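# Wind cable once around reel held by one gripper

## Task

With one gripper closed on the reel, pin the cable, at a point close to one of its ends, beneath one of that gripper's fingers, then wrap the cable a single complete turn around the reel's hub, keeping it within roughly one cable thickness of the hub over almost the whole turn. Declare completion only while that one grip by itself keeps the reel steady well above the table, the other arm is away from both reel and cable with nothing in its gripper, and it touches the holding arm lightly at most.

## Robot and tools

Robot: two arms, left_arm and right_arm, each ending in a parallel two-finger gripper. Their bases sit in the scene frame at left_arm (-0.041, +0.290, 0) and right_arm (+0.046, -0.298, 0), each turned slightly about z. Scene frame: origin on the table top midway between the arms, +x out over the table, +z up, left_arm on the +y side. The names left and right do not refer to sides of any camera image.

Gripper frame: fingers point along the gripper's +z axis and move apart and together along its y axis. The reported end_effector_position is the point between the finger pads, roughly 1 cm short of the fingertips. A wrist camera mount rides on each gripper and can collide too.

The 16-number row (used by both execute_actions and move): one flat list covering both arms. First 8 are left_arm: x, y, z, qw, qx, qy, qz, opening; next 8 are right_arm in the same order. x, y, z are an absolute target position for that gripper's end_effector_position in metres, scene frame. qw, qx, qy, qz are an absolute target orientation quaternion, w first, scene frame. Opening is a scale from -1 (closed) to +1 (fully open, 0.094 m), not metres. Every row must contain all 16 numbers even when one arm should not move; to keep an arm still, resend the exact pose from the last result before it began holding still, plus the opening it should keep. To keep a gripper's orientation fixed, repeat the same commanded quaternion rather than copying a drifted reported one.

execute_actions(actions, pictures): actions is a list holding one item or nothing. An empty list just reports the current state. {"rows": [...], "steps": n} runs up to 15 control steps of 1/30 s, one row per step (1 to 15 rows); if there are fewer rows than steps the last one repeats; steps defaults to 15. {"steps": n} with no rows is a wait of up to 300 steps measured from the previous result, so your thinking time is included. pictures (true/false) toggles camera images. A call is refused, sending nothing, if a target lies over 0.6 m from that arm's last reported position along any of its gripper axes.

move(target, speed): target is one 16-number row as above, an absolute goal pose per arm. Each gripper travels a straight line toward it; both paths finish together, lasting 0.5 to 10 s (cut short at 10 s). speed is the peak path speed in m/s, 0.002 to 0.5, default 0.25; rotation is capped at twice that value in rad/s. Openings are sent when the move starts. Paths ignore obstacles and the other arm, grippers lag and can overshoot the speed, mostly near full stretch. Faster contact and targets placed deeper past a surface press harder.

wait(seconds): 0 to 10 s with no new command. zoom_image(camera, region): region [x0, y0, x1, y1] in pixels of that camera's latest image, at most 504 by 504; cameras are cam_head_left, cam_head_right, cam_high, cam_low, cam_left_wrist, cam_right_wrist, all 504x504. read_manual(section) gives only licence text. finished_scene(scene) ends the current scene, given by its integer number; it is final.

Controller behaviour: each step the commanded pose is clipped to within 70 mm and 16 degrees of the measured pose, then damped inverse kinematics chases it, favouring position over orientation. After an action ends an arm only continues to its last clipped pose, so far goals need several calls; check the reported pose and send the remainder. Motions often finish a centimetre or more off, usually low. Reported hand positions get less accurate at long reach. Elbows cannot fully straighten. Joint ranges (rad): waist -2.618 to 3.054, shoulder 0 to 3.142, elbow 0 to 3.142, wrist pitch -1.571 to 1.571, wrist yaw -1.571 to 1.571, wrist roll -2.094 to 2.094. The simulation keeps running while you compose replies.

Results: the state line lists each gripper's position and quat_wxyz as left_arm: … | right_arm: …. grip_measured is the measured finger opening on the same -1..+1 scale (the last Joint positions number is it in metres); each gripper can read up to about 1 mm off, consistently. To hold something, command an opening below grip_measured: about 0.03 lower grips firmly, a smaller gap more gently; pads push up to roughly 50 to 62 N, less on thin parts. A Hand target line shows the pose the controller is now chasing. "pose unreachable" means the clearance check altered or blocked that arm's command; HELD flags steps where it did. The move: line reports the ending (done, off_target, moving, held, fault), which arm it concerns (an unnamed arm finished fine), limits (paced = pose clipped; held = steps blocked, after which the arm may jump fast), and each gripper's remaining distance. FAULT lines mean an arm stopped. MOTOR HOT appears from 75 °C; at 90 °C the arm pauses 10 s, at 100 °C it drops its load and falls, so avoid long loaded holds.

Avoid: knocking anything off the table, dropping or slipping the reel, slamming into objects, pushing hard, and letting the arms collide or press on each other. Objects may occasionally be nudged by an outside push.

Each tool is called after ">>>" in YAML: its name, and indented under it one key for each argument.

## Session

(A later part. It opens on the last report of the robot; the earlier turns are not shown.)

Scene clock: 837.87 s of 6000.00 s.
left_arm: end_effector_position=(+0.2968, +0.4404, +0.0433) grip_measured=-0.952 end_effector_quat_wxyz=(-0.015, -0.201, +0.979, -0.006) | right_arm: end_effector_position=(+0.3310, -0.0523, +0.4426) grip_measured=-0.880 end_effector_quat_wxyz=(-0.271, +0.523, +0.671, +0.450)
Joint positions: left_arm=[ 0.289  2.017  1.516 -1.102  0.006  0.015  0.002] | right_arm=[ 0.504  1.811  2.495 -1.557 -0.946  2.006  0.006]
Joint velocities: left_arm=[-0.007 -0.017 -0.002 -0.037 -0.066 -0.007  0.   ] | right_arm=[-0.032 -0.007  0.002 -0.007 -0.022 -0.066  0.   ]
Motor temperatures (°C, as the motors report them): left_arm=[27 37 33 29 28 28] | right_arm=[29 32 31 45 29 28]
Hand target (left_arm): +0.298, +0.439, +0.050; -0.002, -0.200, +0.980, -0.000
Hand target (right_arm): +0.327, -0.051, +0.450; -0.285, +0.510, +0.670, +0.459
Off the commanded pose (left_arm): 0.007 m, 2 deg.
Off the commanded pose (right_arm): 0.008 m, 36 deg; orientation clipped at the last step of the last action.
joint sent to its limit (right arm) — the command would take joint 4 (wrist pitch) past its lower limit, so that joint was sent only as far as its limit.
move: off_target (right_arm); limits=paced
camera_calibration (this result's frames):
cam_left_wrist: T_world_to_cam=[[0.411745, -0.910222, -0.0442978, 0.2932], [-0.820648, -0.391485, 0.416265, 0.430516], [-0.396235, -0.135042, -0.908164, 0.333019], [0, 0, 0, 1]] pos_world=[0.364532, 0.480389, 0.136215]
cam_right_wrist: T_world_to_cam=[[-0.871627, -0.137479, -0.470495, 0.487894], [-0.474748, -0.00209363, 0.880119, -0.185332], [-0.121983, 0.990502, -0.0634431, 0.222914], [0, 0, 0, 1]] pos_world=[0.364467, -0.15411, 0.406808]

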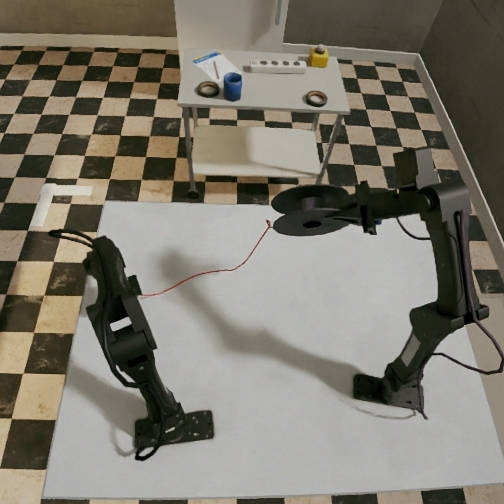

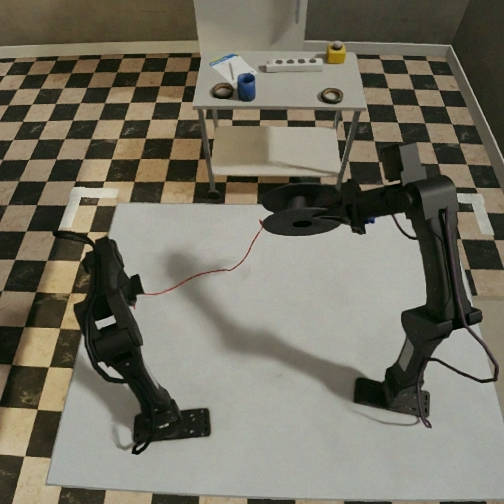

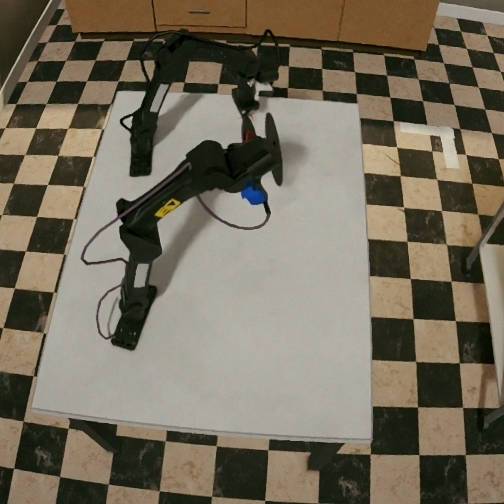

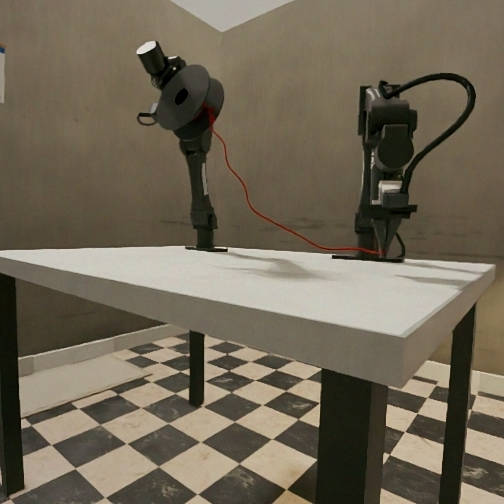

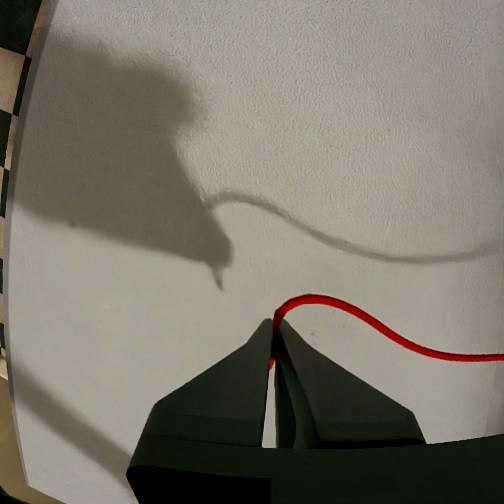

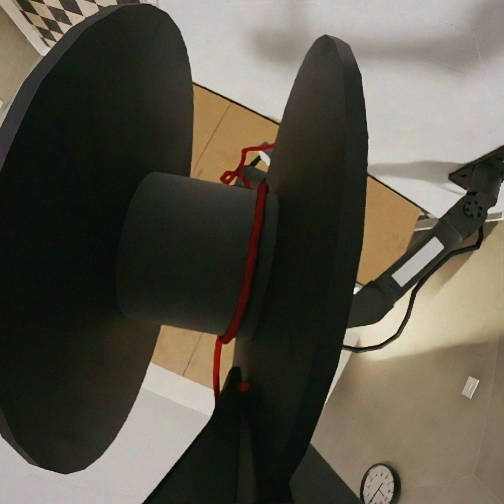

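>>> move:
  target: [0.33,0.33,0.035,0,-0.3,0.954,0,-1,0.30,-0.03,0.48,-0.45,0.5,0.57,0.47,-1]
  speed: 0.1

>>> move:
  target: [0.33,0.33,0.035,0,-0.3,0.954,0,0,0.30,-0.03,0.48,-0.45,0.5,0.57,0.47,-1]

>>> move:
  target: [0.2,0.40,0.15,0,-0.3,0.954,0,0,0.30,-0.03,0.48,-0.45,0.5,0.57,0.47,-1]
  speed: 0.15

>>> zoom_image:
  camera: "cam_head_right"
  region: [230,150,400,280]

>>> zoom_image:
  camera: "cam_high"
  region: [190,60,330,200]

Scene clock: 854.67 s of 6000.00 s.
left_arm: end_effector_position=(+0.3266, +0.3299, +0.0328) grip_measured=-0.952 end_effector_quat_wxyz=(-0.011, -0.299, +0.954, -0.001) | right_arm: end_effector_position=(+0.3067, -0.0323, +0.4651) grip_measured=-0.880 end_effector_quat_wxyz=(-0.440, +0.470, +0.627, +0.439)
Joint positions: left_arm=[-0.021  2.017  1.473 -1.047  0.006 -0.498  0.002] | right_arm=[ 0.504  1.853  2.468 -1.557 -1.286  2.08   0.006]
Joint velocities: left_arm=[ 0.002 -0.007 -0.007 -0.007 -0.022 -0.007 -0.001] | right_arm=[-0.012 -0.012  0.007 -0.022 -0.007 -0.037  0.   ]
Motor temperatures (°C, as the motors report them): left_arm=[27 38 32 29 28 28] | right_arm=[29 32 31 43 30 28]
Hand target (left_arm): +0.328, +0.329, +0.035; -0.002, -0.300, +0.954, +0.000
Hand target (right_arm): +0.299, -0.031, +0.478; -0.456, +0.446, +0.626, +0.448
Off the commanded pose (left_arm): 0.004 m, 1 deg.
Off the commanded pose (right_arm): 0.017 m, 8 deg.
joint sent to its limit (right arm) — the command would take joint 4 (wrist pitch) past its lower limit and joint 6 (wrist roll) past its upper limit, so those joints were sent only as far as their limits.
After step 180, 8.30 s passed at rest.
move: off_target (right_arm)
camera_calibration (this result's frames):
cam_left_wrist: T_world_to_cam=[[0.586158, -0.808331, -0.054954, 0.0897175], [-0.726741, -0.554551, 0.405365, 0.439568], [-0.358144, -0.197671, -0.912502, 0.328707], [0, 0, 0, 1]] pos_world=[0.384587, 0.38126, 0.12669]
cam_right_wrist: T_world_to_cam=[[-0.925367, -0.212299, -0.314046, 0.421343], [-0.249991, -0.280991, 0.926579, -0.316153], [-0.284956, 0.935934, 0.206947, 0.124108], [0, 0, 0, 1]] pos_world=[0.346227, -0.115542, 0.399578]

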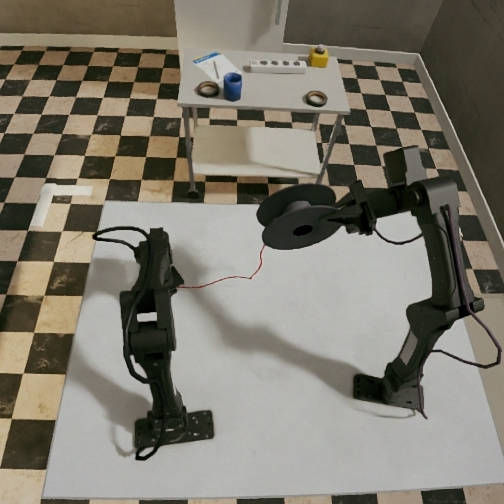

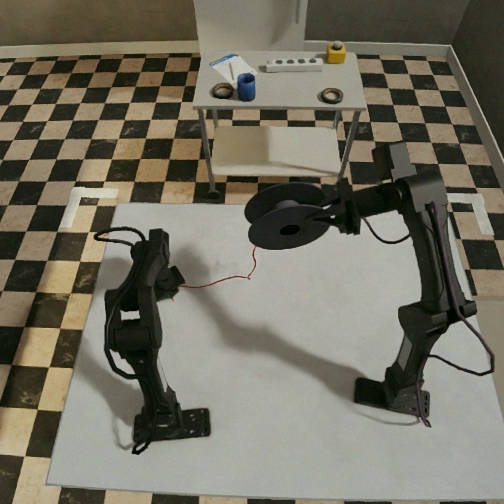

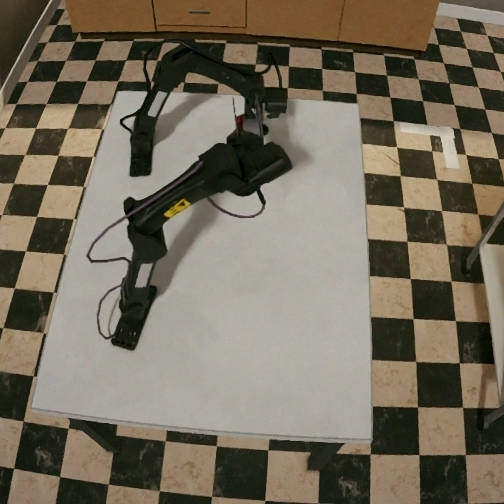

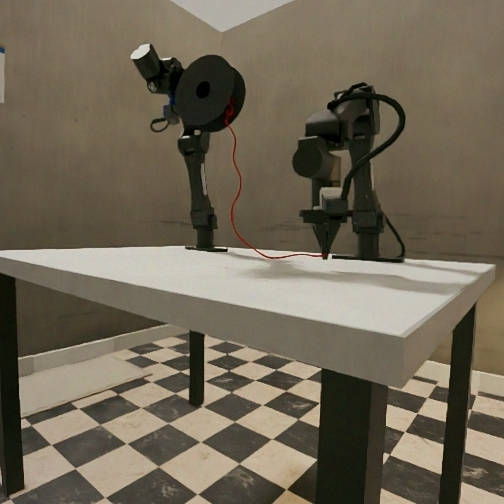

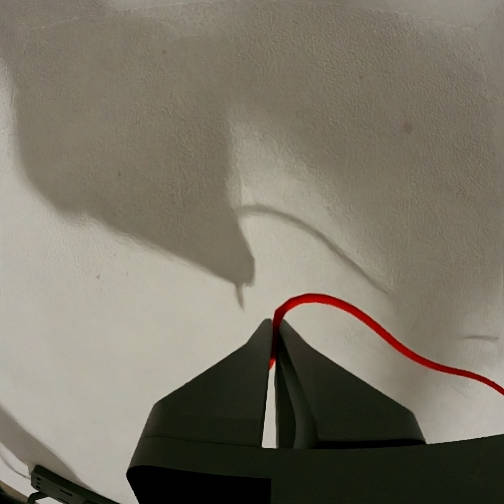

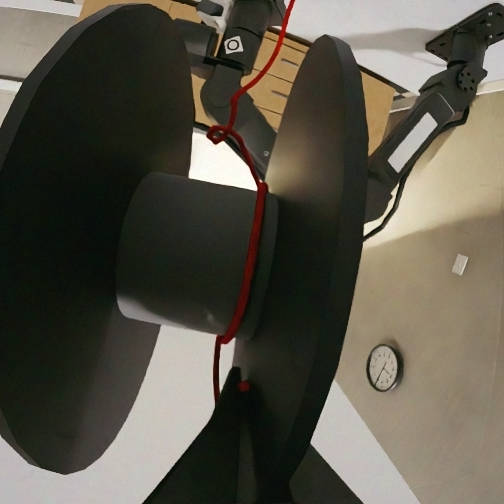

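Scene clock: 855.37 s of 6000.00 s.
left_arm: end_effector_position=(+0.3269, +0.3300, +0.0328) grip_measured=-0.003 end_effector_quat_wxyz=(-0.010, -0.299, +0.954, -0.001) | right_arm: end_effector_position=(+0.3064, -0.0323, +0.4655) grip_measured=-0.880 end_effector_quat_wxyz=(-0.441, +0.469, +0.627, +0.439)
Joint positions: left_arm=[-0.021  2.017  1.473 -1.045  0.006 -0.498  0.047] | right_arm=[ 0.504  1.853  2.468 -1.557 -1.288  2.08   0.006]
Joint velocities: left_arm=[ 0.002 -0.027  0.002  0.066  0.022 -0.022  0.001] | right_arm=[ 0.007  0.012 -0.002 -0.022 -0.022  0.095  0.   ]
Motor temperatures (°C, as the motors report them): left_arm=[27 38 32 29 28 28] | right_arm=[29 32 31 43 30 28]
Hand target (left_arm): +0.330, +0.330, +0.035; +0.000, -0.300, +0.954, -0.000
Hand target (right_arm): +0.299, -0.031, +0.479; -0.457, +0.445, +0.626, +0.449
Off the commanded pose (left_arm): 0.004 m, 1 deg.
Off the commanded pose (right_arm): 0.016 m, 8 deg.
joint sent to its limit (right arm) — the command would take joint 4 (wrist pitch) past its lower limit and joint 6 (wrist roll) past its upper limit, so those joints were sent only as far as their limits.
move: off_target (right_arm)
camera_calibration (this result's frames):
cam_left_wrist: T_world_to_cam=[[0.586549, -0.808098, -0.0542058, 0.0893001], [-0.727142, -0.554898, 0.404169, 0.440152], [-0.356687, -0.197649, -0.913077, 0.328378], [0, 0, 0, 1]] pos_world=[0.384803, 0.381307, 0.126779]
cam_right_wrist: T_world_to_cam=[[-0.925243, -0.213108, -0.313864, 0.421045], [-0.248929, -0.283285, 0.926166, -0.316765], [-0.286286, 0.935059, 0.209059, 0.123302], [0, 0, 0, 1]] pos_world=[0.346017, -0.115302, 0.39975]

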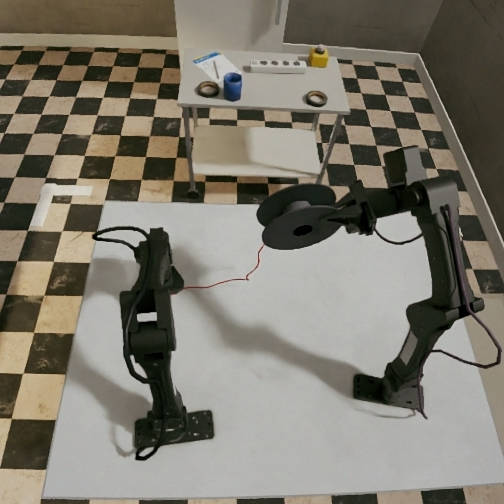

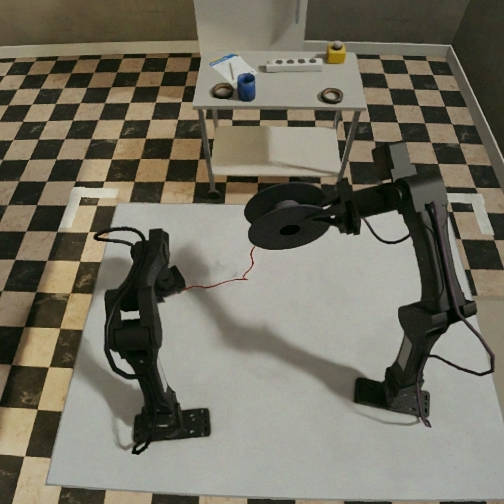

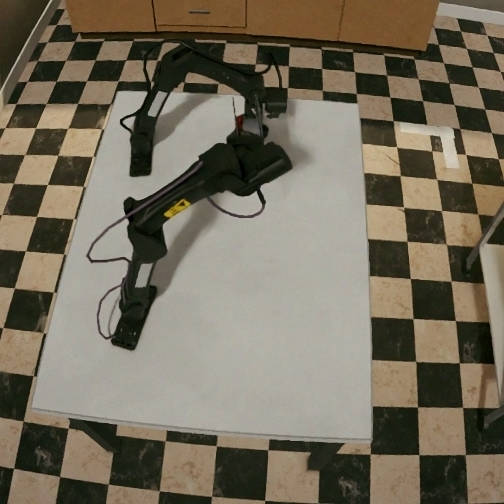

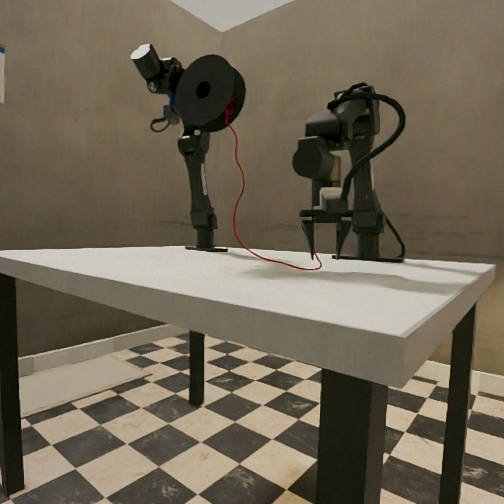

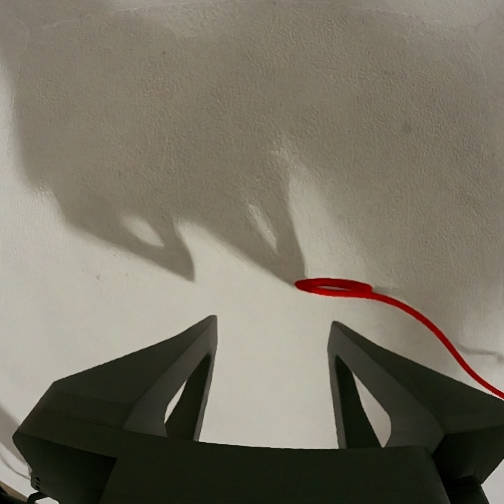

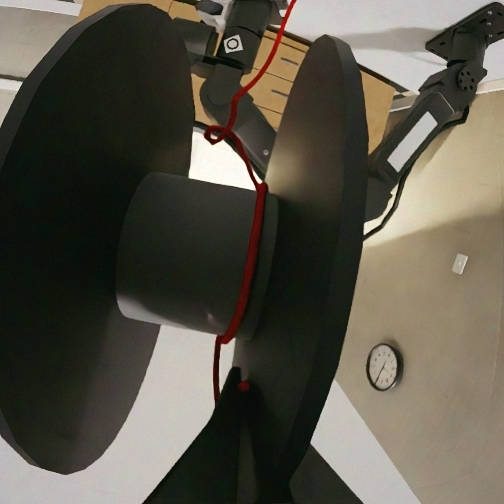

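Scene clock: 857.17 s of 6000.00 s.
left_arm: end_effector_position=(+0.2039, +0.4011, +0.1424) grip_measured=-0.003 end_effector_quat_wxyz=(-0.008, -0.300, +0.954, -0.003) | right_arm: end_effector_position=(+0.3062, -0.0323, +0.4657) grip_measured=-0.880 end_effector_quat_wxyz=(-0.442, +0.469, +0.626, +0.439)
Joint positions: left_arm=[ 0.296  1.574  1.366 -1.379  0.005 -0.183  0.047] | right_arm=[ 0.504  1.853  2.468 -1.557 -1.29   2.08   0.006]
Joint velocities: left_arm=[ 0.002 -0.007 -0.007 -0.051 -0.007 -0.066  0.   ] | right_arm=[ 0.012 -0.007  0.012 -0.007 -0.125  0.022  0.   ]
Motor temperatures (°C, as the motors report them): left_arm=[27 38 32 29 28 28] | right_arm=[29 32 31 43 30 28]
Hand target (left_arm): +0.202, +0.403, +0.151; +0.002, -0.300, +0.954, -0.000
Hand target (right_arm): +0.299, -0.031, +0.479; -0.457, +0.445, +0.626, +0.449
Off the commanded pose (left_arm): 0.009 m, 1 deg.
Off the commanded pose (right_arm): 0.016 m, 8 deg.
joint sent to its limit (right arm) — the command would take joint 4 (wrist pitch) past its lower limit and joint 6 (wrist roll) past its upper limit, so those joints were sent only as far as their limits.
move: off_target (right_arm)
camera_calibration (this result's frames):
cam_left_wrist: T_world_to_cam=[[0.588692, -0.806894, -0.0486279, 0.223161], [-0.727968, -0.55534, 0.40207, 0.346482], [-0.351433, -0.201296, -0.914317, 0.399237], [0, 0, 0, 1]] pos_world=[0.26116, 0.452848, 0.23657]
cam_right_wrist: T_world_to_cam=[[-0.925153, -0.213686, -0.313735, 0.420832], [-0.248168, -0.284922, 0.925868, -0.317201], [-0.287235, 0.934429, 0.210567, 0.122726], [0, 0, 0, 1]] pos_world=[0.345867, -0.11513, 0.399874]

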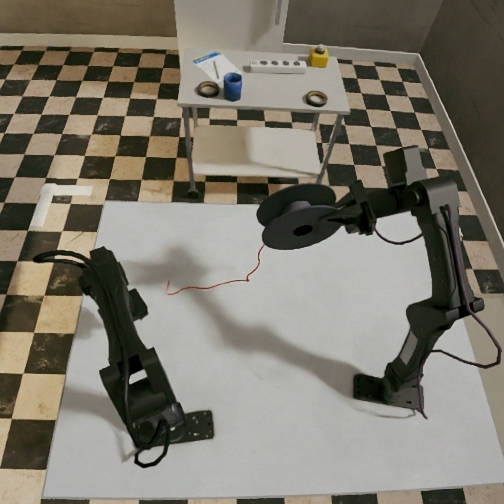

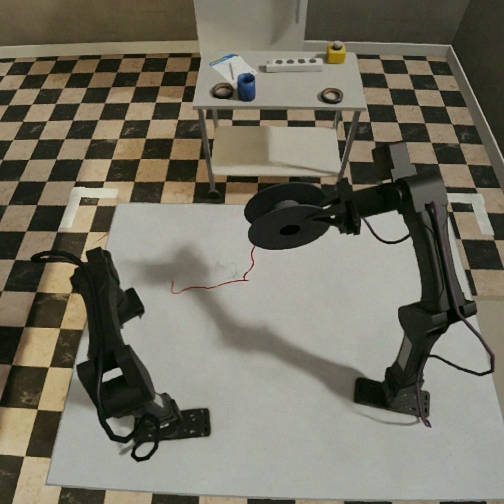

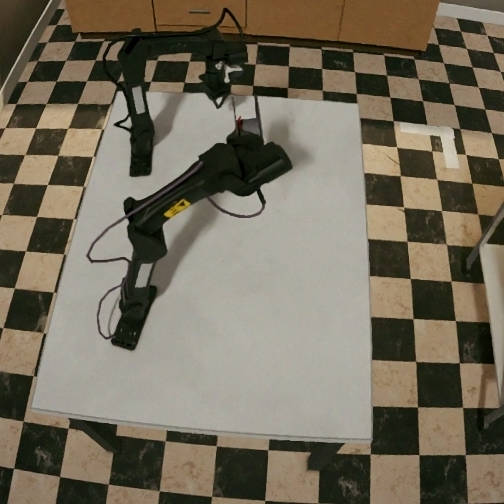

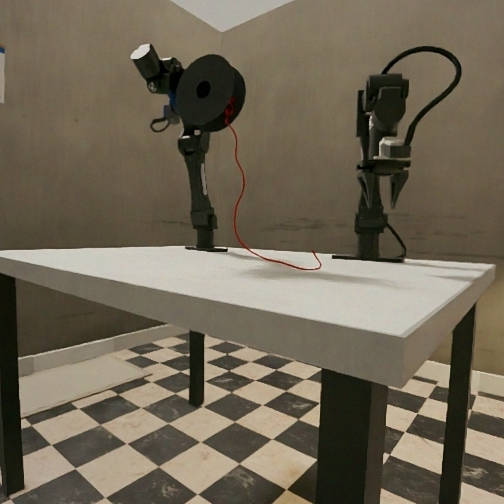

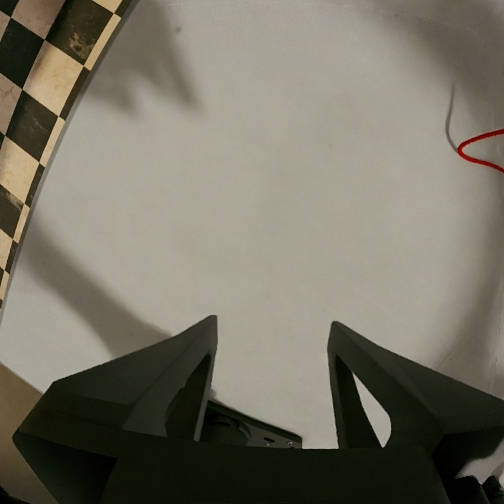

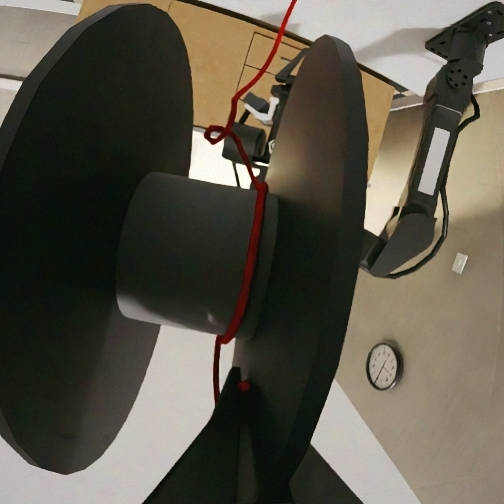

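Region (230, 150, 400, 280) of cam_head_right's 504x504 image, scaled by 2.965, with more detail than that image has; it fills the top 385 rows of this view, and the rest is white.

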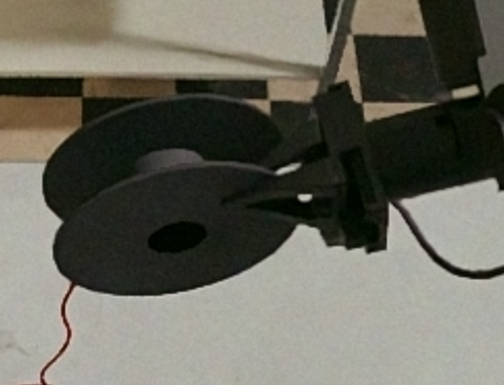

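Region (190, 60, 330, 200) of cam_high's 504x504 image, scaled by 3.600, with more detail than that image has.

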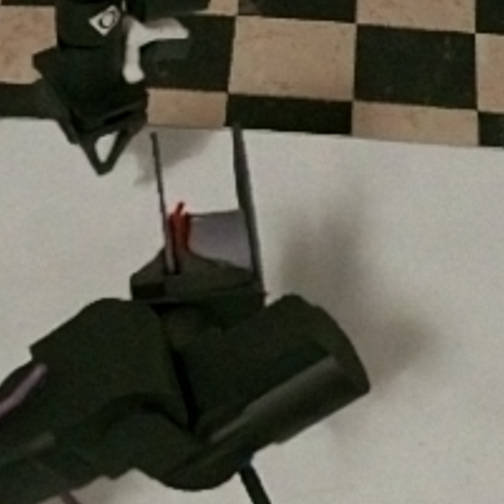

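>>> zoom_image:
  camera: "cam_right_wrist"
  region: [150,110,350,420]

>>> zoom_image:
  camera: "cam_high"
  region: [220,95,280,155]

Region (150, 110, 350, 420) of cam_right_wrist's 504x504 image, scaled by 1.626, with more detail than that image has; it fills the left 325 columns of this view, and the rest is white.

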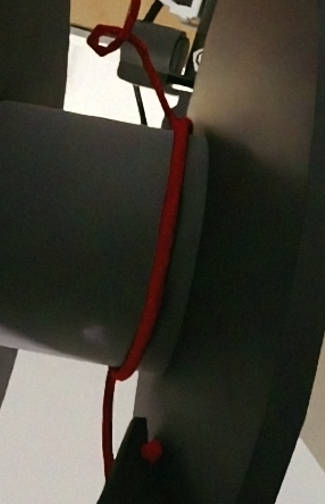

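Region (220, 95, 280, 155) of cam_high's 504x504 image, scaled by 8.400, with more detail than that image has.

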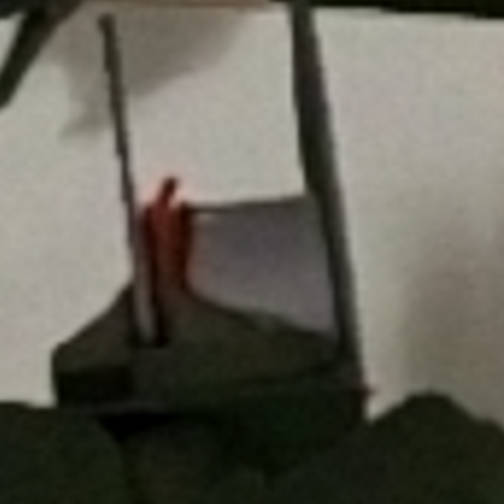

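>>> finished_scene:
  scene: 1

The scene is finished: the task was done.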